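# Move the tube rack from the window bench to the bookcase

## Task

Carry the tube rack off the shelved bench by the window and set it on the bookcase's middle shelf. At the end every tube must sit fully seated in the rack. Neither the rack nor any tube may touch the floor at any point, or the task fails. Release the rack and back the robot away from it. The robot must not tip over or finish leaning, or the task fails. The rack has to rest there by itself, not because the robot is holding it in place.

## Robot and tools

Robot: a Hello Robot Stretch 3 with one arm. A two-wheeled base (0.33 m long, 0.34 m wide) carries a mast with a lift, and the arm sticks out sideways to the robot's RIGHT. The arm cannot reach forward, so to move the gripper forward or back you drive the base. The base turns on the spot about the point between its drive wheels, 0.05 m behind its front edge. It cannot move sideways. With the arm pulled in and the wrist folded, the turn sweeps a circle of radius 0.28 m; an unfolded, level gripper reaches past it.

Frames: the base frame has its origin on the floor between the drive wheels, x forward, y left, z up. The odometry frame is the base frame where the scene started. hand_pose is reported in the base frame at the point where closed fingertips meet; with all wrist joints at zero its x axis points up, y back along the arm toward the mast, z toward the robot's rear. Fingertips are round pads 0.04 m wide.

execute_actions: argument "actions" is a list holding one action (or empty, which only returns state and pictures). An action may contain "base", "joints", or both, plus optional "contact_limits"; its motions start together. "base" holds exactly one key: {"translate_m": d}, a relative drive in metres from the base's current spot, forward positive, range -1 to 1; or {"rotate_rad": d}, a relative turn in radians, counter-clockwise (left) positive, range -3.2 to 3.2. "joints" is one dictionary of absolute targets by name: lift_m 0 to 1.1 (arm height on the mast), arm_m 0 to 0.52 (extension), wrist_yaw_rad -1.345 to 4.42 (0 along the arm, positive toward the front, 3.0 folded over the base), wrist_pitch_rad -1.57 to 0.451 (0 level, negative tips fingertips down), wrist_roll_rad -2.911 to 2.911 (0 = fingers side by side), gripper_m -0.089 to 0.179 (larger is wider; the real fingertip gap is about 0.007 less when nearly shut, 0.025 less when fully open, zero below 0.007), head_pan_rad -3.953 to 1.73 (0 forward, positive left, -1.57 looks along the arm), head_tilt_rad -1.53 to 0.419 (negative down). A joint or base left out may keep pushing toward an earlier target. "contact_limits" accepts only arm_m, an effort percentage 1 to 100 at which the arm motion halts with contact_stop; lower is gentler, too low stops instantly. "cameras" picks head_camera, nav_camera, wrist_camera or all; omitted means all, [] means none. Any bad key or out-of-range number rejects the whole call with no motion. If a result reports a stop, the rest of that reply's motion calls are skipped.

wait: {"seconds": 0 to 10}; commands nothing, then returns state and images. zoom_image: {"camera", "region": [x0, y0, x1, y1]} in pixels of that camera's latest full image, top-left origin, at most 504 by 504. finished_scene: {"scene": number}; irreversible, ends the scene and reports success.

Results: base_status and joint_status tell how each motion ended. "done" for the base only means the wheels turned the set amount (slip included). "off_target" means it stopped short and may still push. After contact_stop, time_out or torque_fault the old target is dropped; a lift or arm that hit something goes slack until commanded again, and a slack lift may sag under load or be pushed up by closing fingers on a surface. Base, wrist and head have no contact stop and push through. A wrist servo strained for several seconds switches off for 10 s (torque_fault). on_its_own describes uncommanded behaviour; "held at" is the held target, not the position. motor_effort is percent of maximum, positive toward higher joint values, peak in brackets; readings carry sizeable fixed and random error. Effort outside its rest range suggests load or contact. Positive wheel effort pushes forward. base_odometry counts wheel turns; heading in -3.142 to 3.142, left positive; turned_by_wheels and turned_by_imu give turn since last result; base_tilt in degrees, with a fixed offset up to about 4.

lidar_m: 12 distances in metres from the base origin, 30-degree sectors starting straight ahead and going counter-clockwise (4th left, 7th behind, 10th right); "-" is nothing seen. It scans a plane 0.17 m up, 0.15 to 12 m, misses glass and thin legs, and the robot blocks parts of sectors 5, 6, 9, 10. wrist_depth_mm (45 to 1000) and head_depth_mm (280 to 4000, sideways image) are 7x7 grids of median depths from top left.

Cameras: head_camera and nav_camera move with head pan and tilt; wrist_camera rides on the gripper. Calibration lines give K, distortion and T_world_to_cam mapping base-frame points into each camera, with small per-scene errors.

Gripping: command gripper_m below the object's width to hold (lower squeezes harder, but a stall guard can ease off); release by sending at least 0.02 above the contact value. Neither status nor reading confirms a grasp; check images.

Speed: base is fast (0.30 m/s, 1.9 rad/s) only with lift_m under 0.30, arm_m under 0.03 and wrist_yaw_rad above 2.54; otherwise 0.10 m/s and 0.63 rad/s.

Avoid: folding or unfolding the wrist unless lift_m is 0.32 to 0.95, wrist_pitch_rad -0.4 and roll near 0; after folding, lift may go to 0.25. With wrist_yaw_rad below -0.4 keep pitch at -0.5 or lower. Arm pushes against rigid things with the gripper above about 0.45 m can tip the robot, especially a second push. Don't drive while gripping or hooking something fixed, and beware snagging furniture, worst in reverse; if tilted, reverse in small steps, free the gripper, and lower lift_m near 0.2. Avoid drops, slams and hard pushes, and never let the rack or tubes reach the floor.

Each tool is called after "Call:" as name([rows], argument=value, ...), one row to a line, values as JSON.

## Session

Call:
execute_actions(actions=[])

Scene clock: 0.00 s.
base_odometry: x=+0.000 y=+0.000 heading=+0.000 (m, m, rad; odometry frame)
turned_by_wheels: +0.000 (rad since the last result)
turned_by_imu: +0.000 (rad since the last result)
base_tilt: forward=-0.1 right=+2.7 (deg)
lidar_m: 1.40 2.11 1.40 1.31 1.70 2.47 1.90 2.16 1.75 1.73 1.95 1.64
head_depth_mm: 1841 1983 1959 1949 1941 1492 1898 / 1829 2014 1991 1981 1966 1624 1864 / 1824 2035 2009 2007 1973 1627 1862 / 1815 2060 2041 2030 2016 1634 1869 / 1805 2088 2065 2051 2046 1659 1867 / 1801 2111 2098 2083 2073 2072 1286 / 1794 2142 2125 2101 2097 2077 2071
base_status: not commanded
joint_positions: lift_m=+0.431 arm_m=+0.001 wrist_yaw_rad=+2.990 wrist_pitch_rad=-0.596 wrist_roll_rad=-0.002 gripper_m=+0.037 head_pan_rad=-0.005 head_tilt_rad=-0.017
joint_status: not commanded
motor_effort: left_wheel=+0 right_wheel=+0 lift_m=+22 arm_m=+0 wrist_yaw_rad=+0 wrist_pitch_rad=+4 wrist_roll_rad=+0 gripper_m=+0 head_pan_rad=+1 head_tilt_rad=+2 (%)
hand_pose: x=+0.0087 y=+0.0501 z=+0.4055 quat_wxyz=(+0.258, +0.689, +0.156, +0.659) (m; base frame)
wrist_depth_mm: - - - - - - - / - - - - - - - / - - - - - - - / 870 874 859 842 830 838 820 / 742 723 - 715 717 702 697 / 626 623 - 614 620 610 601 / 548 559 - - 542 536 526
pictures: head_camera (sideways: a quarter turn clockwise sets it upright), nav_camera (sideways: a quarter turn counterclockwise sets it upright), wrist_camera
camera_calibration (this result's frames):
head_camera: T_world_to_cam=[[-0.00869014, 0.0448381, -0.998956, 1.32189], [-0.0544362, 0.997492, 0.0452459, -0.0525511], [0.998479, 0.0547726, -0.00622752, -0.0446093], [0, 0, 0, 1]] pos_world=[0.0531681, -0.00440837, 1.32261]
nav_camera: T_world_to_cam=[[-0.0499821, 0.0152754, 0.998633, -1.25301], [-0.0486875, -0.998732, 0.01284, 0.0356414], [0.997563, -0.0479792, 0.0506624, -0.103891], [0, 0, 0, 1]] pos_world=[0.0427449, 0.0497519, 1.25611]
wrist_camera: T_world_to_cam=[[0.983742, -0.179112, -0.0130324, 0.00375375], [-0.127541, -0.645723, -0.752844, 0.380028], [0.126428, 0.742267, -0.65807, 0.389677], [0, 0, 0, 1]] pos_world=[-0.00448947, -0.0431792, 0.542585]
Images, in order (width x height): head_camera 896x504, nav_camera 672x504, wrist_camera 644x364.

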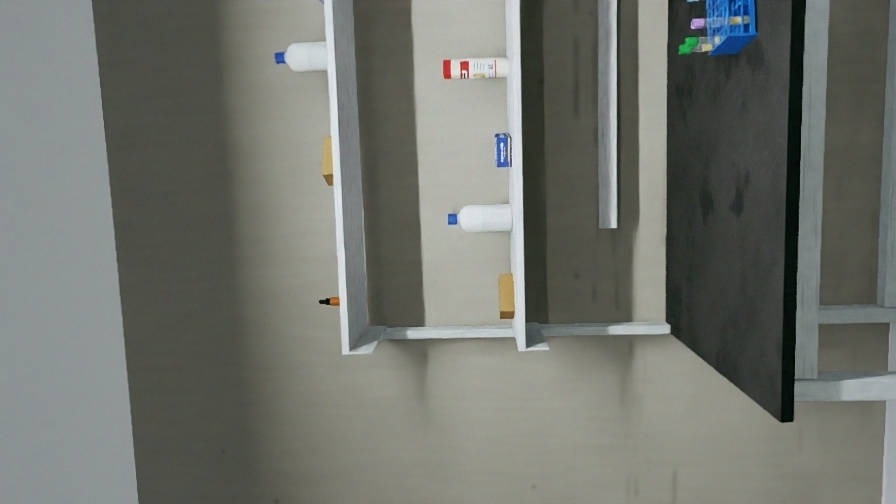

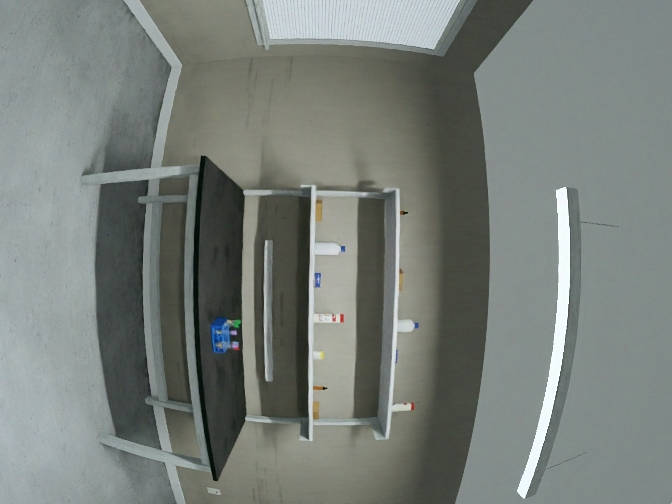

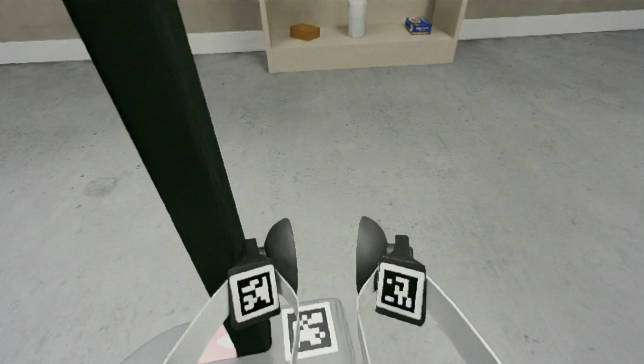

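Call:
execute_actions([
  {"base":{"rotate_rad":-0.34},"joints":{"lift_m":0.28}},
], cameras=[])

Call:
execute_actions([
  {"base":{"translate_m":0.8}},
], cameras=[])

Call:
execute_actions([
  {"base":{"rotate_rad":1.83}},
], cameras=[])

Call:
execute_actions([
  {"joints":{"lift_m":0.9,"wrist_pitch_rad":-0.4,"head_pan_rad":-1.57,"head_tilt_rad":-0.7}},
], cameras=[])

Call:
execute_actions([
  {"joints":{"wrist_yaw_rad":0,"gripper_m":0.179}},
])

Scene clock: 2.43 s.
base_odometry: x=+0.000 y=+0.000 heading=-0.340 (m, m, rad; odometry frame)
turned_by_wheels: -0.340 (rad since the last result)
turned_by_imu: -0.339 (rad since the last result)
base_tilt: forward=+0.0 right=+2.7 (deg)
lidar_m: 1.98 1.39 1.85 1.40 1.48 1.85 1.90 2.17 2.00 1.73 1.75 1.65
head_depth_mm: 1839 2256 2220 2217 2192 1602 2138 / 1828 2210 2186 2150 2126 1618 2036 / 1829 2137 2132 2121 2095 1631 1958 / 1817 2091 2075 2067 2030 1477 1916 / 1812 2066 2025 2010 1980 1652 1871 / 1804 2016 1981 1973 1940 1667 1269 / 1804 1968 1938 1923 1912 1693 1273
base_status: done
joint_positions: lift_m=+0.280 arm_m=+0.001 wrist_yaw_rad=+2.990 wrist_pitch_rad=-0.598 wrist_roll_rad=-0.002 gripper_m=+0.037 head_pan_rad=-0.005 head_tilt_rad=-0.017
joint_status: all done
motor_effort: left_wheel=+4(10) right_wheel=-3(6) lift_m=+19(20) arm_m=+0(0) wrist_yaw_rad=+0(0) wrist_pitch_rad=+4(4) wrist_roll_rad=+0(0) gripper_m=+0(1) head_pan_rad=+1(0) head_tilt_rad=+2(2) (%)
hand_pose: x=+0.0087 y=+0.0499 z=+0.2548 quat_wxyz=(+0.259, +0.689, +0.157, +0.659) (m; base frame)
wrist_depth_mm: - - - - - - - / - - - 994 965 953 931 / 773 769 765 750 735 733 722 / 630 620 609 612 603 590 596 / 527 526 - 546 509 502 503 / 464 - - - 448 438 432 / - - - - 389 383 380
pictures: none
No camera images: the call's "cameras" was empty. Leave "cameras" out to get every camera's image.

Scene clock: 6.90 s.
base_odometry: x=+0.754 y=-0.267 heading=-0.340 (m, m, rad; odometry frame)
turned_by_wheels: +0.000 (rad since the last result)
turned_by_imu: -0.001 (rad since the last result)
base_tilt: forward=+0.0 right=+2.7 (deg)
lidar_m: 1.21 1.21 0.84 1.81 1.75 1.75 2.70 2.81 1.78 1.50 1.50 0.94
head_depth_mm: 1431 1419 1331 1386 1367 1368 1047 / 1396 1384 1359 1360 1343 1342 1050 / 1367 1349 1325 1330 1314 1305 1057 / 1330 1317 1309 1301 1277 1273 1062 / 1301 1284 1270 1267 1251 1244 1067 / 1272 1255 1245 1233 1222 1216 1076 / 1247 1233 1214 1218 1201 1192 1079
base_status: done
joint_positions: lift_m=+0.280 arm_m=+0.001 wrist_yaw_rad=+2.990 wrist_pitch_rad=-0.598 wrist_roll_rad=-0.002 gripper_m=+0.037 head_pan_rad=-0.005 head_tilt_rad=-0.017
joint_status: not commanded
motor_effort: left_wheel=+4(15) right_wheel=-3(7) lift_m=+18(18) arm_m=+0(0) wrist_yaw_rad=+1(0) wrist_pitch_rad=+4(4) wrist_roll_rad=+0(0) gripper_m=+0(1) head_pan_rad=+0(0) head_tilt_rad=+2(3) (%)
hand_pose: x=+0.0087 y=+0.0499 z=+0.2548 quat_wxyz=(+0.259, +0.689, +0.157, +0.659) (m; base frame)
wrist_depth_mm: - - - - - - - / - - 976 971 934 950 929 / 782 771 759 749 749 738 724 / 626 618 617 602 605 590 593 / 525 522 - 541 508 501 502 / 465 - - - 443 435 432 / - - - - 384 382 383
pictures: none
No camera images: the call's "cameras" was empty. Leave "cameras" out to get every camera's image.

Scene clock: 9.30 s.
base_odometry: x=+0.754 y=-0.267 heading=+1.490 (m, m, rad; odometry frame)
turned_by_wheels: +1.830 (rad since the last result)
turned_by_imu: +1.823 (rad since the last result)
base_tilt: forward=+0.0 right=+2.8 (deg)
lidar_m: 1.51 1.66 2.57 2.70 2.15 1.56 1.50 0.94 1.26 1.21 1.25 0.84
head_depth_mm: 1745 1719 1717 1694 1691 1676 1668 / 1748 1745 1723 1707 1703 1699 1675 / 1753 1750 1731 1722 1702 1698 1687 / 1763 1766 1743 1735 1717 1677 1654 / 1782 1766 1754 1739 1732 1687 1635 / 1773 1782 1775 1751 1736 1682 1647 / 1796 1781 1768 1755 1742 1705 1658
base_status: done
joint_positions: lift_m=+0.280 arm_m=+0.001 wrist_yaw_rad=+2.990 wrist_pitch_rad=-0.598 wrist_roll_rad=-0.002 gripper_m=+0.037 head_pan_rad=-0.005 head_tilt_rad=-0.017
joint_status: not commanded
motor_effort: left_wheel=-3(9) right_wheel=+2(10) lift_m=+18(18) arm_m=+0(0) wrist_yaw_rad=+0(0) wrist_pitch_rad=+4(4) wrist_roll_rad=+0(0) gripper_m=+1(1) head_pan_rad=+0(1) head_tilt_rad=+3(2) (%)
hand_pose: x=+0.0087 y=+0.0498 z=+0.2548 quat_wxyz=(+0.259, +0.689, +0.157, +0.659) (m; base frame)
wrist_depth_mm: - - - - - - - / - - 997 989 975 949 940 / 787 774 755 763 735 727 726 / 626 622 616 612 604 596 590 / 528 526 - 546 514 505 502 / 465 - - - 440 436 433 / - - - - 385 383 380
pictures: none
No camera images: the call's "cameras" was empty. Leave "cameras" out to get every camera's image.

Scene clock: 15.77 s.
base_odometry: x=+0.754 y=-0.267 heading=+1.490 (m, m, rad; odometry frame)
turned_by_wheels: +0.000 (rad since the last result)
turned_by_imu: +0.001 (rad since the last result)
base_tilt: forward=+0.0 right=+2.7 (deg)
lidar_m: 1.51 1.66 2.56 2.70 2.15 1.57 1.50 0.94 1.25 1.21 1.25 0.84
head_depth_mm: 1104 1191 1139 858 750 - - / 1102 1209 1155 808 736 1452 - / 1110 1194 1170 811 739 1481 - / 1115 1199 1185 882 747 1487 - / 1122 1201 1197 891 753 1463 - / 1126 1202 1213 898 760 1439 1229 / 1129 1246 1230 907 764 1450 1242
base_status: not commanded
joint_positions: lift_m=+0.900 arm_m=+0.001 wrist_yaw_rad=+2.990 wrist_pitch_rad=-0.420 wrist_roll_rad=-0.002 gripper_m=+0.037 head_pan_rad=-1.563 head_tilt_rad=-0.691
joint_status: all done
motor_effort: left_wheel=-3(3) right_wheel=+2(2) lift_m=+25(28) arm_m=+0(0) wrist_yaw_rad=+0(0) wrist_pitch_rad=+6(6) wrist_roll_rad=+0(0) gripper_m=+0(1) head_pan_rad=-4(48) head_tilt_rad=-5(43) (%)
hand_pose: x=+0.0126 y=+0.0755 z=+0.9121 quat_wxyz=(+0.199, +0.700, +0.095, +0.679) (m; base frame)
wrist_depth_mm: - - - - - - - / - - - - - - - / - - - - - - - / - - - - - - - / - - - - - - - / - - - - - - - / - - - - - - -
pictures: none
No camera images: the call's "cameras" was empty. Leave "cameras" out to get every camera's image.

Scene clock: 18.27 s.
base_odometry: x=+0.754 y=-0.267 heading=+1.490 (m, m, rad; odometry frame)
turned_by_wheels: +0.000 (rad since the last result)
turned_by_imu: +0.000 (rad since the last result)
base_tilt: forward=+0.1 right=+2.6 (deg)
lidar_m: 1.51 1.66 2.56 2.70 2.14 1.57 1.50 0.94 1.26 1.21 1.25 0.84
head_depth_mm: 1099 1186 1144 860 730 - - / 1108 1214 1156 806 733 - - / 1111 1190 1175 810 730 - - / 1111 1194 1188 886 747 1453 1218 / 1119 1203 1202 890 741 1422 1227 / 1120 1203 1215 897 758 1435 1233 / 1123 1247 1229 908 763 1451 1242
base_status: not commanded
joint_positions: lift_m=+0.900 arm_m=+0.001 wrist_yaw_rad=+0.002 wrist_pitch_rad=-0.420 wrist_roll_rad=-0.002 gripper_m=+0.179 head_pan_rad=-1.563 head_tilt_rad=-0.691
joint_status: all done
motor_effort: left_wheel=-3(3) right_wheel=+3(3) lift_m=+25(25) arm_m=-1(0) wrist_yaw_rad=-3(4) wrist_pitch_rad=+6(6) wrist_roll_rad=+0(0) gripper_m=+1(84) head_pan_rad=-4(4) head_tilt_rad=-5(5) (%)
hand_pose: x=-0.0210 y=-0.3703 z=+0.9121 quat_wxyz=(+0.693, +0.148, -0.690, -0.147) (m; base frame)
wrist_depth_mm: 996 - 969 994 996 - - / - - - - - - - / 771 755 754 692 662 701 697 / 552 545 541 503 509 515 510 / 432 440 418 415 411 418 408 / 458 - - - - - - / - - - - - - -
pictures: head_camera (sideways: a quarter turn clockwise sets it upright), nav_camera (sideways: a quarter turn counterclockwise sets it upright), wrist_camera
camera_calibration (this result's frames):
head_camera: T_world_to_cam=[[0.0398161, 0.631032, -0.774735, 1.02887], [0.997013, 0.0262666, 0.0726342, -0.0945678], [0.0661841, -0.775312, -0.628101, 0.770399], [0, 0, 0, 1]] pos_world=[0.00233137, -0.0494682, 1.28786]
nav_camera: T_world_to_cam=[[0.0196185, -0.584281, 0.811314, -1.00875], [-0.999149, 0.0179966, 0.0371211, 0.00985075], [-0.0362901, -0.811352, -0.583431, 0.727692], [0, 0, 0, 1]] pos_world=[0.0560404, 0.000845671, 1.2426]
wrist_camera: T_world_to_cam=[[-0.999568, 0.023365, -0.0178542, 0.00204197], [0.0273421, 0.515052, -0.856722, 1.01397], [-0.0108215, -0.85684, -0.515469, 0.313722], [0, 0, 0, 1]] pos_world=[-0.0222881, -0.253488, 1.03044]
Images, in order (width x height): head_camera 896x504, nav_camera 672x504, wrist_camera 644x364.

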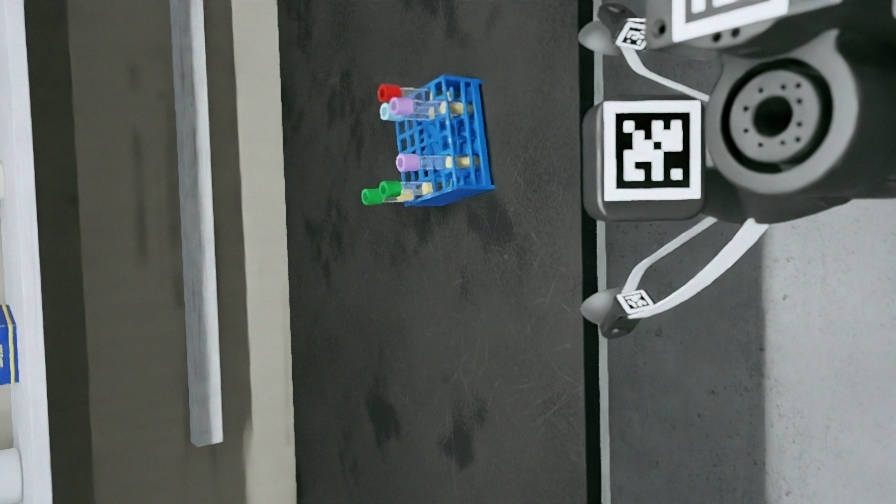

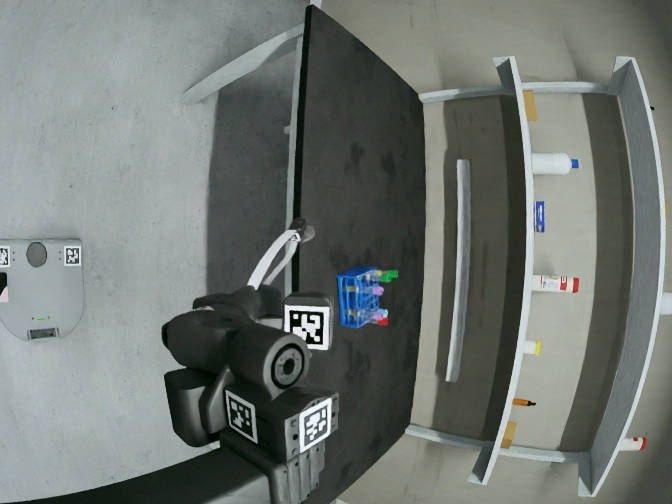

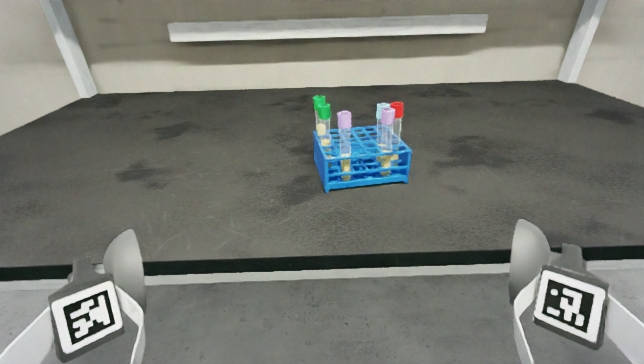

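Call:
execute_actions([
  {"base":{"translate_m":-0.1},"joints":{"wrist_yaw_rad":0.15,"wrist_pitch_rad":-0.2,"lift_m":0.76,"arm_m":0.2}},
], cameras=["head_camera","wrist_camera"])

Scene clock: 21.43 s.
base_odometry: x=+0.746 y=-0.366 heading=+1.490 (m, m, rad; odometry frame)
turned_by_wheels: +0.000 (rad since the last result)
turned_by_imu: +0.000 (rad since the last result)
base_tilt: forward=+0.1 right=+2.6 (deg)
lidar_m: 1.61 1.76 2.70 2.71 2.00 1.47 1.40 0.86 1.26 1.21 1.25 0.92
head_depth_mm: 1104 1181 1140 856 750 - 1184 / 1111 1203 1156 871 - 1340 1207 / 1110 1198 1171 814 - 1345 1209 / 1117 1198 1182 815 770 1419 1214 / 1118 1202 1197 890 753 1426 1221 / 1119 1205 1213 902 756 1434 1229 / 1124 1211 1222 906 765 1455 1239
base_status: done
joint_positions: lift_m=+0.760 arm_m=+0.200 wrist_yaw_rad=+0.149 wrist_pitch_rad=-0.221 wrist_roll_rad=-0.002 gripper_m=+0.179 head_pan_rad=-1.563 head_tilt_rad=-0.691
joint_status: all done
motor_effort: left_wheel=-3(9) right_wheel=+2(4) lift_m=+18(21) arm_m=+2(1) wrist_yaw_rad=+1(4) wrist_pitch_rad=+6(6) wrist_roll_rad=+0(0) gripper_m=+0(0) head_pan_rad=-3(3) head_tilt_rad=-4(5) (%)
hand_pose: x=+0.0148 y=-0.5867 z=+0.8192 quat_wxyz=(+0.708, +0.130, -0.694, -0.026) (m; base frame)
wrist_depth_mm: 924 886 869 824 804 772 738 / - 953 912 856 848 817 793 / - 907 862 715 620 770 731 / 483 473 461 307 334 436 422 / 327 320 310 273 270 309 296 / 258 240 238 235 232 230 237 / - 193 192 189 187 186 175
pictures: head_camera (sideways: a quarter turn clockwise sets it upright), wrist_camera
camera_calibration (this result's frames):
head_camera: T_world_to_cam=[[0.0399152, 0.631195, -0.774596, 1.02869], [0.997017, 0.026092, 0.0726382, -0.094573], [0.0660597, -0.775185, -0.628271, 0.770621], [0, 0, 0, 1]] pos_world=[0.00232347, -0.0494646, 1.28785]
wrist_camera: T_world_to_cam=[[-0.99165, -0.126968, -0.0225664, -0.0432224], [-0.0216722, 0.336584, -0.941404, 1.01023], [0.127123, -0.933054, -0.336526, -0.11255], [0, 0, 0, 1]] pos_world=[-0.00665982, -0.450531, 0.912185]
Images, in order (width x height): head_camera 896x504, wrist_camera 644x364.

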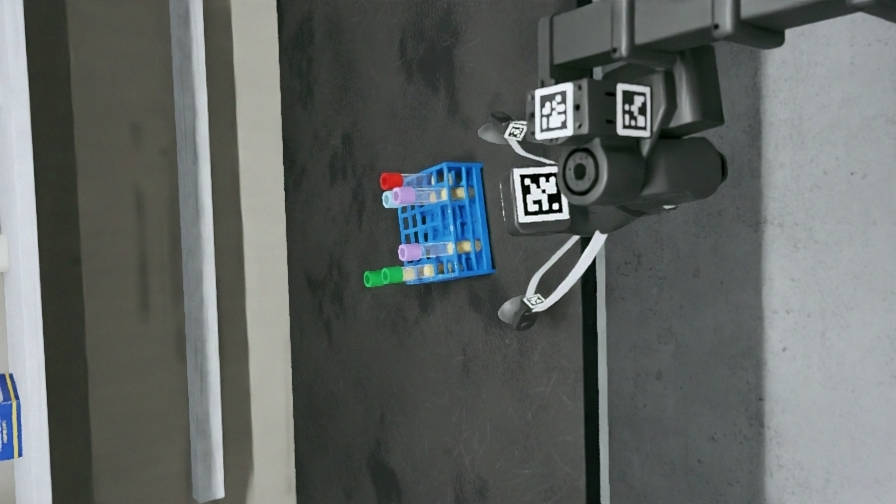

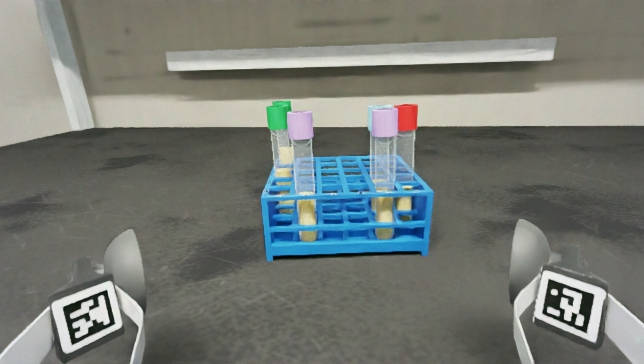

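Call:
execute_actions([
  {"joints":{"arm_m":0.35}},
], cameras=["wrist_camera"])

Call:
execute_actions([
  {"joints":{"gripper_m":0.1}},
], cameras=[])

Call:
execute_actions([
  {"joints":{"lift_m":0.81,"head_pan_rad":0,"head_tilt_rad":-0.4}},
])

Scene clock: 26.00 s.
base_odometry: x=+0.746 y=-0.366 heading=+1.490 (m, m, rad; odometry frame)
turned_by_wheels: +0.000 (rad since the last result)
turned_by_imu: +0.001 (rad since the last result)
base_tilt: forward=+0.0 right=+2.7 (deg)
lidar_m: 1.61 1.75 2.70 2.71 2.01 1.46 1.40 0.86 1.26 1.21 1.25 0.92
head_depth_mm: 1105 1185 1140 888 - 1366 1177 / 1110 1204 1156 - 763 1406 1207 / 1117 1193 1170 - 719 1410 1213 / 1112 1201 1189 825 744 1424 1217 / 1119 1201 1194 887 751 1428 1223 / 1120 1206 1214 898 757 1437 1231 / 1123 1213 1225 908 763 1448 1242
base_status: not commanded
joint_positions: lift_m=+0.760 arm_m=+0.350 wrist_yaw_rad=+0.149 wrist_pitch_rad=-0.221 wrist_roll_rad=-0.002 gripper_m=+0.179 head_pan_rad=-1.563 head_tilt_rad=-0.691
joint_status: all done
motor_effort: left_wheel=-4(3) right_wheel=+2(2) lift_m=+18(18) arm_m=+2(1) wrist_yaw_rad=+2(1) wrist_pitch_rad=+6(6) wrist_roll_rad=+0(0) gripper_m=+0(1) head_pan_rad=-3(3) head_tilt_rad=-5(5) (%)
hand_pose: x=+0.0148 y=-0.7367 z=+0.8192 quat_wxyz=(+0.708, +0.130, -0.694, -0.026) (m; base frame)
wrist_depth_mm: 768 734 699 685 652 623 613 / 808 783 755 719 698 682 643 / 812 806 778 745 722 688 668 / 479 437 139 451 113 423 417 / 323 319 171 287 169 308 295 / 250 238 157 178 149 230 237 / - 130 123 146 121 135 174
pictures: wrist_camera
camera_calibration (this result's frames):
wrist_camera: T_world_to_cam=[[-0.991641, -0.127036, -0.0225694, -0.0622981], [-0.0216757, 0.336459, -0.941449, 1.0607], [0.127192, -0.93309, -0.3364, -0.252634], [0, 0, 0, 1]] pos_world=[-0.00665308, -0.600525, 0.9122]
Images, in order (width x height): wrist_camera 644x364.

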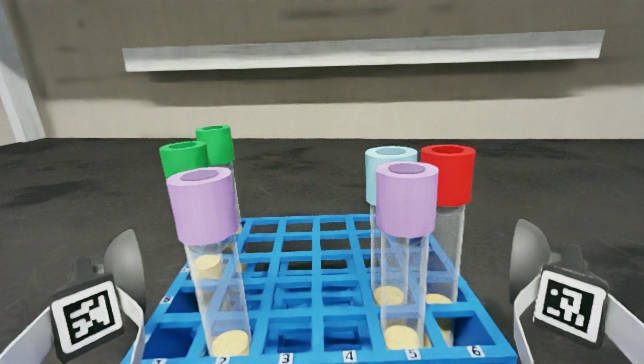

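Scene clock: 27.27 s.
base_odometry: x=+0.746 y=-0.366 heading=+1.490 (m, m, rad; odometry frame)
turned_by_wheels: +0.000 (rad since the last result)
turned_by_imu: +0.000 (rad since the last result)
base_tilt: forward=+0.1 right=+2.8 (deg)
lidar_m: 1.61 1.76 2.70 2.71 2.00 1.47 1.40 0.86 1.26 1.21 1.25 0.92
head_depth_mm: 1106 1184 1136 888 - 1361 1175 / 1108 1209 1154 - 766 1400 1202 / 1112 1197 1167 - 719 1415 1214 / 1114 1199 1177 818 745 1422 1217 / 1117 1201 1197 889 752 1428 1233 / 1120 1205 1211 898 759 1439 1228 / 1124 1207 1227 906 765 1450 1239
base_status: not commanded
joint_positions: lift_m=+0.760 arm_m=+0.350 wrist_yaw_rad=+0.152 wrist_pitch_rad=-0.221 wrist_roll_rad=-0.002 gripper_m=+0.101 head_pan_rad=-1.563 head_tilt_rad=-0.691
joint_status: all done
motor_effort: left_wheel=-3(3) right_wheel=+2(2) lift_m=+17(18) arm_m=+2(1) wrist_yaw_rad=-2(4) wrist_pitch_rad=+6(6) wrist_roll_rad=+0(0) gripper_m=-19(92) head_pan_rad=-3(4) head_tilt_rad=-5(4) (%)
hand_pose: x=+0.0156 y=-0.7367 z=+0.8194 quat_wxyz=(+0.708, +0.131, -0.694, -0.024) (m; base frame)
wrist_depth_mm: 774 751 716 682 660 624 612 / 803 798 755 722 690 671 646 / 777 819 783 752 721 691 668 / 479 472 103 451 110 396 420 / 323 336 171 202 176 316 296 / 243 - 161 160 150 - 228 / 199 129 123 151 121 128 184
pictures: none
No camera images: the call's "cameras" was empty. Leave "cameras" out to get every camera's image.

Scene clock: 29.60 s.
base_odometry: x=+0.746 y=-0.366 heading=+1.490 (m, m, rad; odometry frame)
turned_by_wheels: +0.000 (rad since the last result)
turned_by_imu: +0.000 (rad since the last result)
base_tilt: forward=-0.1 right=+2.8 (deg)
lidar_m: 1.61 1.76 2.71 2.71 2.00 1.46 1.40 0.86 1.26 1.21 1.25 0.92
head_depth_mm: 1600 1693 1789 1920 2064 1803 1450 / 1592 1699 1796 1932 2064 1819 1461 / 1608 1698 1822 1943 2076 1828 1462 / 1613 1711 1794 1895 2032 1832 1473 / 1621 1707 1790 1891 2032 1853 1483 / 1621 1728 1811 1902 2025 1860 1488 / 1631 1719 1814 1898 2066 1875 1499
base_status: not commanded
joint_positions: lift_m=+0.810 arm_m=+0.350 wrist_yaw_rad=+0.151 wrist_pitch_rad=-0.223 wrist_roll_rad=+0.000 gripper_m=+0.103 head_pan_rad=-0.007 head_tilt_rad=-0.408
joint_status: all done
motor_effort: left_wheel=-3(7) right_wheel=+2(5) lift_m=+26(26) arm_m=+1(1) wrist_yaw_rad=-1(7) wrist_pitch_rad=+7(11) wrist_roll_rad=-1(2) gripper_m=+0(20) head_pan_rad=+4(48) head_tilt_rad=+5(29) (%)
hand_pose: x=+0.0153 y=-0.7366 z=+0.8683 quat_wxyz=(+0.707, +0.132, -0.694, -0.026) (m; base frame)
wrist_depth_mm: 773 742 709 674 658 634 613 / 803 792 724 695 627 648 638 / 862 831 797 760 741 715 683 / 647 627 608 600 591 569 561 / 432 424 392 407 169 396 387 / 325 321 136 234 138 311 301 / 261 247 195 194 188 238 245
pictures: head_camera (sideways: a quarter turn clockwise sets it upright), nav_camera (sideways: a quarter turn counterclockwise sets it upright), wrist_camera
camera_calibration (this result's frames):
head_camera: T_world_to_cam=[[-0.389013, 0.0475612, -0.920004, 1.22093], [-0.0308507, 0.997434, 0.0646089, -0.0778751], [0.920716, 0.0535164, -0.386547, 0.450898], [0, 0, 0, 1]] pos_world=[0.0574052, -0.00452391, 1.30258]
nav_camera: T_world_to_cam=[[0.334787, 0.0126277, 0.942209, -1.1814], [-0.0423187, -0.9987, 0.0284216, 0.0153278], [0.941343, -0.0493882, -0.333817, 0.396929], [0, 0, 0, 1]] pos_world=[0.0225209, 0.0498299, 1.2452]
wrist_camera: T_world_to_cam=[[-0.991385, -0.128643, -0.0246513, -0.0600582], [-0.0205556, 0.338669, -0.940681, 1.10778], [0.129361, -0.93207, -0.338396, -0.233601], [0, 0, 0, 1]] pos_world=[-0.00655087, -0.600628, 0.961535]
Images, in order (width x height): head_camera 896x504, nav_camera 672x504, wrist_camera 644x364.

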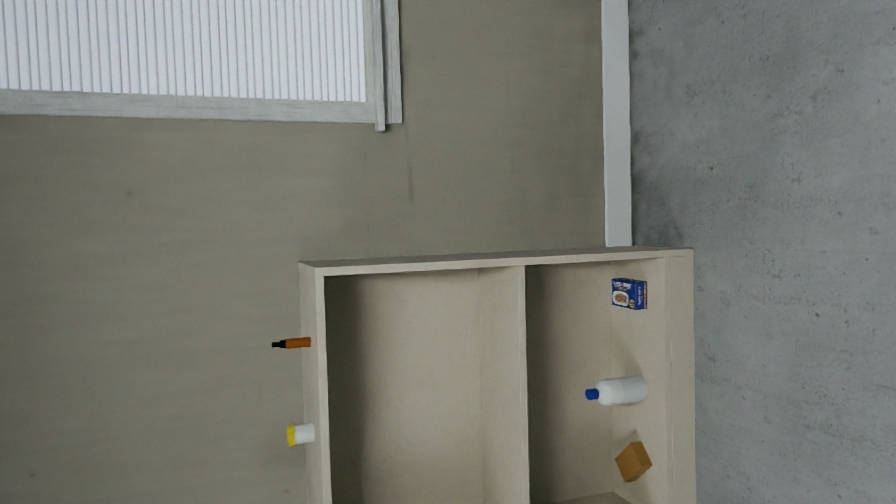

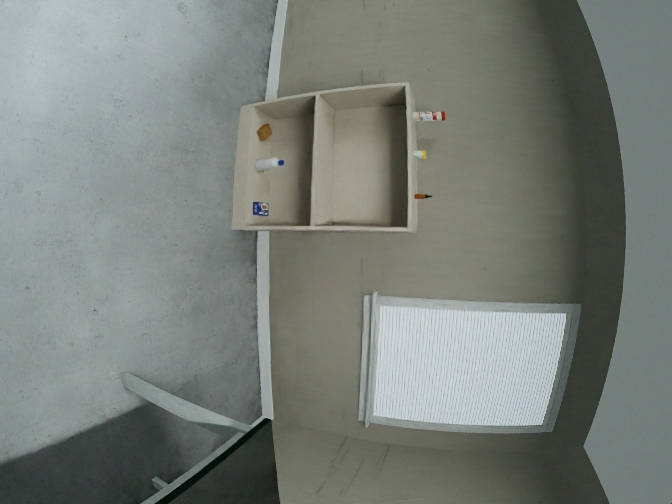

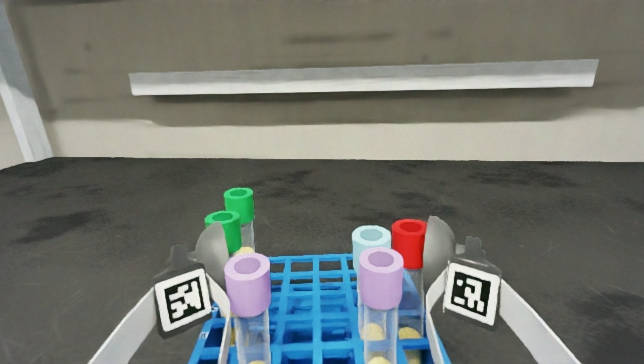

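Slipped: gripped too high. Retry lower.

Call:
execute_actions([
  {"joints":{"gripper_m":0.179}},
], cameras=[])

Call:
execute_actions([
  {"joints":{"lift_m":0.735,"arm_m":0.335}},
], cameras=["wrist_camera"])

Call:
execute_actions([
  {"joints":{"gripper_m":0.105}},
], cameras=[])

Call:
execute_actions([
  {"joints":{"lift_m":0.79}},
], cameras=["wrist_camera"])

Scene clock: 31.03 s.
base_odometry: x=+0.746 y=-0.366 heading=+1.490 (m, m, rad; odometry frame)
turned_by_wheels: +0.000 (rad since the last result)
turned_by_imu: +0.000 (rad since the last result)
base_tilt: forward=+0.2 right=+2.6 (deg)
lidar_m: 1.61 1.76 2.71 2.71 2.01 1.46 1.40 0.86 1.26 1.21 1.25 0.92
head_depth_mm: 1605 1686 1796 1922 2066 1811 1458 / 1600 1686 1801 1922 2070 1815 1456 / 1611 1711 1813 1931 2077 1828 1463 / 1613 1707 1791 1897 2023 1835 1470 / 1614 1710 1804 1904 2036 1849 1476 / 1624 1717 1806 1901 2029 1865 1487 / 1630 1727 1814 1902 2035 1881 1492
base_status: not commanded
joint_positions: lift_m=+0.810 arm_m=+0.350 wrist_yaw_rad=+0.151 wrist_pitch_rad=-0.222 wrist_roll_rad=+0.000 gripper_m=+0.179 head_pan_rad=-0.007 head_tilt_rad=-0.408
joint_status: all done
motor_effort: left_wheel=-2(2) right_wheel=+2(2) lift_m=+26(25) arm_m=+1(1) wrist_yaw_rad=-1(1) wrist_pitch_rad=+7(7) wrist_roll_rad=-1(1) gripper_m=+0(85) head_pan_rad=+4(4) head_tilt_rad=+5(5) (%)
hand_pose: x=+0.0154 y=-0.7366 z=+0.8685 quat_wxyz=(+0.707, +0.132, -0.695, -0.025) (m; base frame)
wrist_depth_mm: 773 742 708 678 661 641 616 / 822 784 736 700 628 617 632 / 842 839 796 763 743 710 681 / 644 633 606 599 578 566 557 / 430 430 388 403 354 411 390 / 326 319 215 233 209 304 314 / - 256 197 195 188 248 232
pictures: none
No camera images: the call's "cameras" was empty. Leave "cameras" out to get every camera's image.

Scene clock: 32.53 s.
base_odometry: x=+0.746 y=-0.366 heading=+1.490 (m, m, rad; odometry frame)
turned_by_wheels: +0.000 (rad since the last result)
turned_by_imu: +0.000 (rad since the last result)
base_tilt: forward=+0.0 right=+2.9 (deg)
lidar_m: 1.61 1.75 2.70 2.71 2.00 1.46 1.40 0.86 1.26 1.21 1.25 0.92
head_depth_mm: 1598 1681 1794 1925 2058 1798 1444 / 1600 1687 1800 1916 2058 1827 1459 / 1619 1707 1819 1944 2071 1814 1465 / 1614 1706 1798 1888 2016 1833 1477 / 1615 1702 1794 1892 2030 1845 1488 / 1629 1710 1812 1898 2025 1860 1489 / 1640 1733 1820 1915 2061 1870 1496
base_status: not commanded
joint_positions: lift_m=+0.735 arm_m=+0.335 wrist_yaw_rad=+0.151 wrist_pitch_rad=-0.221 wrist_roll_rad=+0.000 gripper_m=+0.179 head_pan_rad=-0.007 head_tilt_rad=-0.408
joint_status: all done
motor_effort: left_wheel=-2(2) right_wheel=+2(2) lift_m=+19(22) arm_m=-2(4) wrist_yaw_rad=-2(2) wrist_pitch_rad=+6(7) wrist_roll_rad=-1(1) gripper_m=+0(0) head_pan_rad=+4(5) head_tilt_rad=+5(5) (%)
hand_pose: x=+0.0154 y=-0.7222 z=+0.7941 quat_wxyz=(+0.707, +0.131, -0.695, -0.025) (m; base frame)
wrist_depth_mm: 782 747 704 684 618 629 621 / 815 808 753 737 701 674 659 / 787 747 532 674 503 620 602 / 402 392 316 221 224 356 348 / 270 267 159 172 156 249 243 / 209 190 159 164 156 190 196 / - 160 154 154 156 154 145
pictures: wrist_camera
camera_calibration (this result's frames):
wrist_camera: T_world_to_cam=[[-0.991378, -0.128686, -0.024691, -0.0600102], [-0.0202981, 0.336978, -0.941294, 1.03243], [0.129452, -0.932676, -0.336685, -0.247055], [0, 0, 0, 1]] pos_world=[-0.00655457, -0.586053, 0.887162]
Images, in order (width x height): wrist_camera 644x364.

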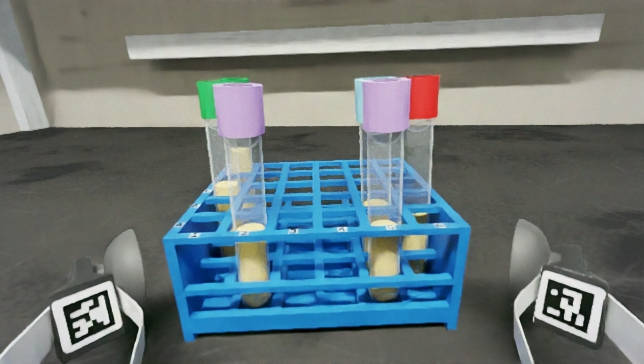

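Scene clock: 33.77 s.
base_odometry: x=+0.746 y=-0.366 heading=+1.490 (m, m, rad; odometry frame)
turned_by_wheels: +0.000 (rad since the last result)
turned_by_imu: +0.000 (rad since the last result)
base_tilt: forward=-0.1 right=+2.7 (deg)
lidar_m: 1.61 1.76 2.70 2.71 2.01 1.46 1.40 0.86 1.26 1.21 1.25 0.92
head_depth_mm: 1587 1681 1790 1917 2075 1811 1456 / 1588 1700 1799 1920 2071 1811 1458 / 1605 1714 1809 1948 2089 1823 1469 / 1622 1711 1796 1912 2027 1842 1478 / 1622 1722 1774 1901 2023 1847 1484 / 1624 1725 1809 1905 2029 1876 1480 / 1631 1728 1812 1912 2057 1875 1502
base_status: not commanded
joint_positions: lift_m=+0.735 arm_m=+0.335 wrist_yaw_rad=+0.151 wrist_pitch_rad=-0.221 wrist_roll_rad=+0.000 gripper_m=+0.105 head_pan_rad=-0.007 head_tilt_rad=-0.408
joint_status: all done
motor_effort: left_wheel=-2(3) right_wheel=+2(2) lift_m=+18(17) arm_m=-3(3) wrist_yaw_rad=-1(3) wrist_pitch_rad=+6(6) wrist_roll_rad=-1(1) gripper_m=+0(85) head_pan_rad=+4(4) head_tilt_rad=+5(4) (%)
hand_pose: x=+0.0154 y=-0.7222 z=+0.7942 quat_wxyz=(+0.707, +0.131, -0.695, -0.025) (m; base frame)
wrist_depth_mm: 768 745 708 678 619 630 619 / 819 802 740 728 691 686 665 / 776 756 714 592 577 624 598 / 400 396 253 225 205 356 348 / 271 266 184 178 198 249 244 / 203 202 176 176 184 198 188 / 163 158 159 157 156 149 153
pictures: none
No camera images: the call's "cameras" was empty. Leave "cameras" out to get every camera's image.

Scene clock: 35.10 s.
base_odometry: x=+0.746 y=-0.366 heading=+1.490 (m, m, rad; odometry frame)
turned_by_wheels: +0.000 (rad since the last result)
turned_by_imu: +0.000 (rad since the last result)
base_tilt: forward=+0.0 right=+2.8 (deg)
lidar_m: 1.61 1.76 2.70 2.71 2.01 1.46 1.40 0.86 1.26 1.21 1.25 0.92
head_depth_mm: 1592 1683 1801 1915 2059 1810 1449 / 1599 1699 1792 1929 2066 1815 1465 / 1606 1708 1805 1940 2066 1826 1468 / 1616 1715 1799 1903 2044 1836 1475 / 1618 1721 1779 1901 2033 1850 1483 / 1635 1734 1809 1894 2030 1854 1488 / 1621 1724 1825 1906 2060 1887 1501
base_status: not commanded
joint_positions: lift_m=+0.790 arm_m=+0.335 wrist_yaw_rad=+0.151 wrist_pitch_rad=-0.221 wrist_roll_rad=+0.000 gripper_m=+0.105 head_pan_rad=-0.007 head_tilt_rad=-0.408
joint_status: all done
motor_effort: left_wheel=-2(2) right_wheel=+2(2) lift_m=+25(28) arm_m=-2(2) wrist_yaw_rad=-1(1) wrist_pitch_rad=+6(6) wrist_roll_rad=-1(1) gripper_m=+1(1) head_pan_rad=+5(4) head_tilt_rad=+5(5) (%)
hand_pose: x=+0.0154 y=-0.7222 z=+0.8488 quat_wxyz=(+0.707, +0.131, -0.695, -0.025) (m; base frame)
wrist_depth_mm: 786 762 737 696 671 659 627 / 815 807 744 731 643 670 654 / 857 849 799 767 737 720 693 / 590 564 476 537 443 513 503 / 391 382 354 250 274 360 354 / 293 289 216 212 207 287 272 / 235 223 213 194 209 215 221
pictures: wrist_camera
camera_calibration (this result's frames):
wrist_camera: T_world_to_cam=[[-0.991377, -0.128693, -0.0246993, -0.0586544], [-0.020245, 0.336637, -0.941417, 1.08375], [0.129468, -0.932799, -0.336339, -0.229032], [0, 0, 0, 1]] pos_world=[-0.00655557, -0.58602, 0.941782]
Images, in order (width x height): wrist_camera 644x364.

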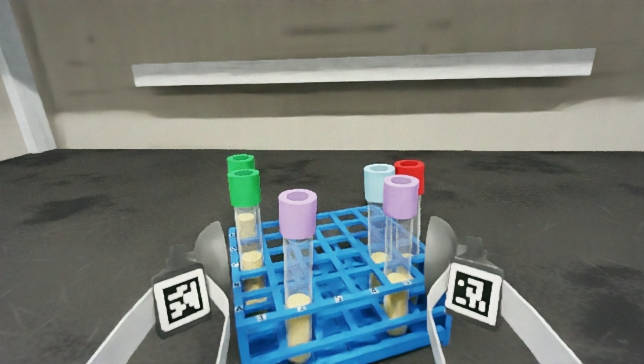

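Call:
execute_actions([
  {"joints":{"gripper_m":0.179,"arm_m":0.25}},
], cameras=[])

Call:
execute_actions([
  {"base":{"translate_m":-0.06},"joints":{"wrist_yaw_rad":0.38,"lift_m":0.74}},
], cameras=["wrist_camera"])

Scene clock: 37.10 s.
base_odometry: x=+0.746 y=-0.366 heading=+1.490 (m, m, rad; odometry frame)
turned_by_wheels: +0.000 (rad since the last result)
turned_by_imu: +0.000 (rad since the last result)
base_tilt: forward=+0.2 right=+2.8 (deg)
lidar_m: 1.60 1.76 2.70 2.71 2.00 1.46 1.39 0.86 1.26 1.21 1.25 0.92
head_depth_mm: 1590 1689 1795 1920 2069 1799 1451 / 1594 1697 1805 1931 2064 1823 1459 / 1606 1703 1808 1934 2058 1831 1461 / 1618 1698 1792 1899 2016 1827 1478 / 1617 1713 1793 1885 2027 1850 1488 / 1624 1721 1803 1906 2024 1854 1493 / 1631 1712 1824 1921 2053 1876 1493
base_status: not commanded
joint_positions: lift_m=+0.790 arm_m=+0.250 wrist_yaw_rad=+0.151 wrist_pitch_rad=-0.221 wrist_roll_rad=+0.000 gripper_m=+0.179 head_pan_rad=-0.007 head_tilt_rad=-0.408
joint_status: all done
motor_effort: left_wheel=-2(2) right_wheel=+2(1) lift_m=+25(25) arm_m=-2(7) wrist_yaw_rad=-1(1) wrist_pitch_rad=+6(6) wrist_roll_rad=-2(2) gripper_m=+0(83) head_pan_rad=+5(4) head_tilt_rad=+4(4) (%)
hand_pose: x=+0.0154 y=-0.6372 z=+0.8488 quat_wxyz=(+0.707, +0.131, -0.695, -0.025) (m; base frame)
wrist_depth_mm: 856 854 812 792 761 717 696 / 922 893 827 811 788 762 740 / 962 952 884 860 835 791 763 / 588 565 551 455 485 515 504 / 389 385 376 285 301 369 351 / 301 288 287 268 277 274 283 / - 231 230 226 225 223 210
pictures: none
No camera images: the call's "cameras" was empty. Leave "cameras" out to get every camera's image.

Scene clock: 39.20 s.
base_odometry: x=+0.741 y=-0.426 heading=+1.490 (m, m, rad; odometry frame)
turned_by_wheels: +0.000 (rad since the last result)
turned_by_imu: +0.000 (rad since the last result)
base_tilt: forward=+0.1 right=+2.7 (deg)
lidar_m: 1.67 1.81 2.80 2.74 1.92 1.40 1.34 0.82 0.83 1.21 1.26 0.97
head_depth_mm: 1649 1744 1849 1989 2113 1802 1457 / 1654 1756 1848 1977 2117 1810 1460 / 1662 1752 1874 1998 2114 1819 1470 / 1658 1773 1858 1956 2095 1840 1471 / 1673 1775 1840 1946 2068 1838 1481 / 1672 1775 1857 1933 2082 1870 1499 / 1674 1788 1875 1952 2088 1874 1494
base_status: done
joint_positions: lift_m=+0.740 arm_m=+0.250 wrist_yaw_rad=+0.378 wrist_pitch_rad=-0.221 wrist_roll_rad=+0.000 gripper_m=+0.179 head_pan_rad=-0.007 head_tilt_rad=-0.408
joint_status: all done
motor_effort: left_wheel=-2(9) right_wheel=+2(3) lift_m=+18(18) arm_m=-2(3) wrist_yaw_rad=+3(5) wrist_pitch_rad=+6(6) wrist_roll_rad=-1(1) gripper_m=+0(1) head_pan_rad=+4(4) head_tilt_rad=+4(5) (%)
hand_pose: x=+0.0688 y=-0.6227 z=+0.7993 quat_wxyz=(+0.705, +0.209, -0.675, +0.055) (m; base frame)
wrist_depth_mm: - - 944 815 730 656 617 / - - 993 849 780 724 676 / - 787 759 711 688 650 627 / 418 409 398 278 288 368 366 / 281 279 272 264 262 268 256 / 217 207 206 203 200 198 205 / - 167 166 164 162 161 151
pictures: wrist_camera
camera_calibration (this result's frames):
wrist_camera: T_world_to_cam=[[-0.937106, -0.348171, -0.0247014, -0.134521], [-0.0953375, 0.323394, -0.941449, 1.00166], [0.335773, -0.879883, -0.336248, -0.141196], [0, 0, 0, 1]] pos_world=[0.0168451, -0.495003, 0.892212]
Images, in order (width x height): wrist_camera 644x364.

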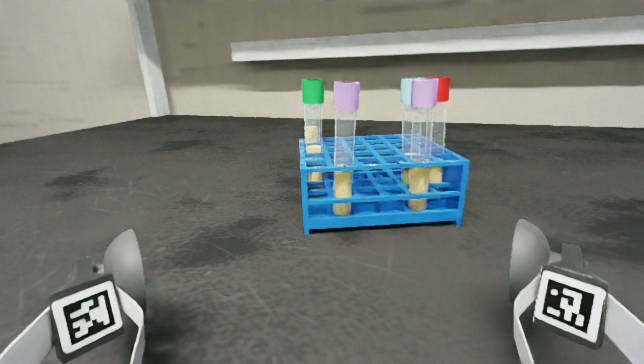

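Call:
execute_actions([
  {"base":{"translate_m":0.01},"joints":{"arm_m":0.415}},
], cameras=["wrist_camera"])

Call:
execute_actions([
  {"joints":{"gripper_m":0.105}},
], cameras=[])

Call:
execute_actions([
  {"joints":{"lift_m":0.79}},
], cameras=["wrist_camera"])

Scene clock: 41.80 s.
base_odometry: x=+0.742 y=-0.416 heading=+1.490 (m, m, rad; odometry frame)
turned_by_wheels: +0.000 (rad since the last result)
turned_by_imu: +0.000 (rad since the last result)
base_tilt: forward=+0.2 right=+2.7 (deg)
lidar_m: 1.66 1.81 2.77 2.72 1.93 1.41 1.35 0.83 0.85 1.21 1.25 0.96
head_depth_mm: 1636 1733 1848 1969 2101 1801 1458 / 1635 1742 1845 1988 2114 1803 1454 / 1659 1744 1864 1992 2130 1831 1470 / 1663 1748 1851 1940 2087 1834 1475 / 1662 1774 1846 1923 2066 1849 1477 / 1666 1759 1843 1926 2073 1861 1499 / 1672 1782 1868 1950 2089 1872 1499
base_status: done
joint_positions: lift_m=+0.740 arm_m=+0.415 wrist_yaw_rad=+0.380 wrist_pitch_rad=-0.221 wrist_roll_rad=+0.000 gripper_m=+0.179 head_pan_rad=-0.007 head_tilt_rad=-0.408
joint_status: all done
motor_effort: left_wheel=-2(6) right_wheel=+2(6) lift_m=+19(17) arm_m=+2(4) wrist_yaw_rad=+0(2) wrist_pitch_rad=+6(6) wrist_roll_rad=-2(1) gripper_m=+0(1) head_pan_rad=+4(4) head_tilt_rad=+5(5) (%)
hand_pose: x=+0.0694 y=-0.7869 z=+0.7993 quat_wxyz=(+0.705, +0.210, -0.675, +0.056) (m; base frame)
wrist_depth_mm: 983 828 712 639 558 510 459 / - 867 775 695 628 577 531 / - 784 94 716 102 578 551 / 414 408 197 358 325 367 362 / 280 279 160 169 154 257 253 / 211 117 128 141 126 118 204 / - 127 125 142 129 138 151
pictures: wrist_camera
camera_calibration (this result's frames):
wrist_camera: T_world_to_cam=[[-0.936183, -0.350643, -0.024702, -0.193136], [-0.0961824, 0.323122, -0.941457, 1.05467], [0.338097, -0.879001, -0.336227, -0.285356], [0, 0, 0, 1]] pos_world=[0.0171082, -0.659338, 0.892215]
Images, in order (width x height): wrist_camera 644x364.

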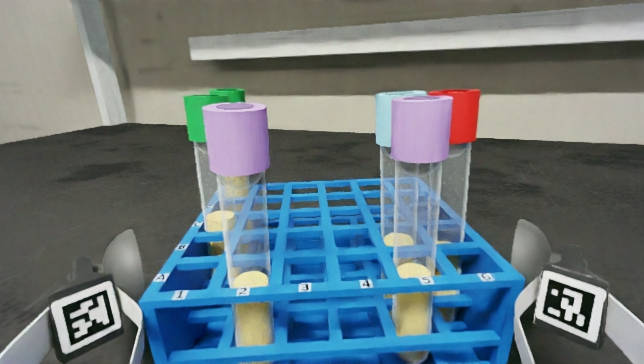

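Scene clock: 43.03 s.
base_odometry: x=+0.742 y=-0.416 heading=+1.490 (m, m, rad; odometry frame)
turned_by_wheels: +0.000 (rad since the last result)
turned_by_imu: +0.000 (rad since the last result)
base_tilt: forward=+0.1 right=+2.8 (deg)
lidar_m: 1.66 1.81 2.78 2.72 1.93 1.41 1.35 0.83 0.85 1.21 1.25 0.96
head_depth_mm: 1637 1742 1847 1971 2093 1818 1450 / 1648 1738 1857 1980 2100 1815 1463 / 1662 1747 1857 1997 2142 1826 1462 / 1663 1748 1843 1953 2056 1834 1467 / 1662 1761 1835 1924 2105 1856 1477 / 1667 1768 1844 1930 2075 1871 1493 / 1665 1765 1861 1940 2076 1878 1501
base_status: not commanded
joint_positions: lift_m=+0.740 arm_m=+0.415 wrist_yaw_rad=+0.380 wrist_pitch_rad=-0.220 wrist_roll_rad=+0.000 gripper_m=+0.106 head_pan_rad=-0.007 head_tilt_rad=-0.408
joint_status: all done
motor_effort: left_wheel=-2(3) right_wheel=+2(2) lift_m=+18(18) arm_m=+1(2) wrist_yaw_rad=+0(1) wrist_pitch_rad=+6(6) wrist_roll_rad=-1(1) gripper_m=-18(93) head_pan_rad=+4(4) head_tilt_rad=+4(5) (%)
hand_pose: x=+0.0694 y=-0.7870 z=+0.7994 quat_wxyz=(+0.705, +0.209, -0.675, +0.056) (m; base frame)
wrist_depth_mm: 953 836 718 635 556 507 469 / - 872 759 702 632 586 535 / - 784 114 712 112 588 545 / 419 408 365 383 376 370 359 / 282 290 164 171 154 264 253 / 210 133 139 156 140 131 195 / 176 155 141 138 139 149 158
pictures: none
No camera images: the call's "cameras" was empty. Leave "cameras" out to get every camera's image.

Scene clock: 44.33 s.
base_odometry: x=+0.742 y=-0.416 heading=+1.490 (m, m, rad; odometry frame)
turned_by_wheels: +0.000 (rad since the last result)
turned_by_imu: +0.000 (rad since the last result)
base_tilt: forward=-0.1 right=+2.8 (deg)
lidar_m: 1.66 1.80 2.77 2.72 1.92 1.41 1.35 0.83 0.85 1.21 1.25 0.96
head_depth_mm: 1641 1735 1840 1972 2097 1809 1455 / 1646 1732 1846 1979 2100 1808 1464 / 1658 1742 1854 1975 2111 1825 1455 / 1647 1738 1846 1957 2073 1836 1468 / 1662 1756 1837 1929 2086 1856 1488 / 1663 1756 1851 1927 2070 1865 1497 / 1666 1773 1865 1948 2085 1886 1494
base_status: not commanded
joint_positions: lift_m=+0.790 arm_m=+0.415 wrist_yaw_rad=+0.380 wrist_pitch_rad=-0.240 wrist_roll_rad=+0.000 gripper_m=+0.106 head_pan_rad=-0.007 head_tilt_rad=-0.408
joint_status: all done
motor_effort: left_wheel=-2(2) right_wheel=+2(2) lift_m=+27(29) arm_m=+1(1) wrist_yaw_rad=-1(1) wrist_pitch_rad=+12(12) wrist_roll_rad=-1(1) gripper_m=-19(19) head_pan_rad=+5(4) head_tilt_rad=+5(5) (%)
hand_pose: x=+0.0688 y=-0.7855 z=+0.8440 quat_wxyz=(+0.706, +0.216, -0.673, +0.049) (m; base frame)
wrist_depth_mm: 971 829 741 669 592 549 492 / - 870 776 696 628 561 523 / - 889 784 735 164 614 555 / 537 520 467 499 457 480 465 / 367 372 340 352 344 349 334 / 281 133 141 236 151 132 260 / 230 207 144 145 134 172 212
pictures: wrist_camera
camera_calibration (this result's frames):
wrist_camera: T_world_to_cam=[[-0.936363, -0.350193, -0.0242659, -0.19209], [-0.102966, 0.340086, -0.93474, 1.10442], [0.335592, -0.872758, -0.354502, -0.248352], [0, 0, 0, 1]] pos_world=[0.017196, -0.659617, 0.939642]
Images, in order (width x height): wrist_camera 644x364.

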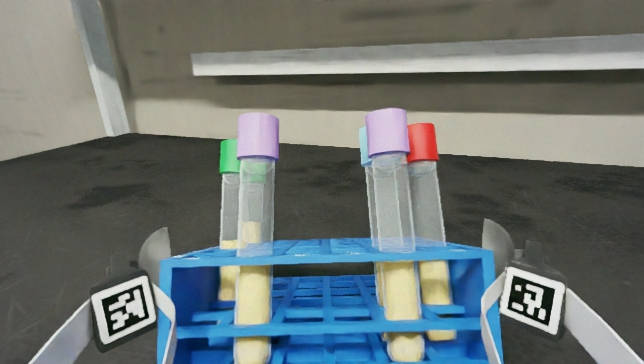

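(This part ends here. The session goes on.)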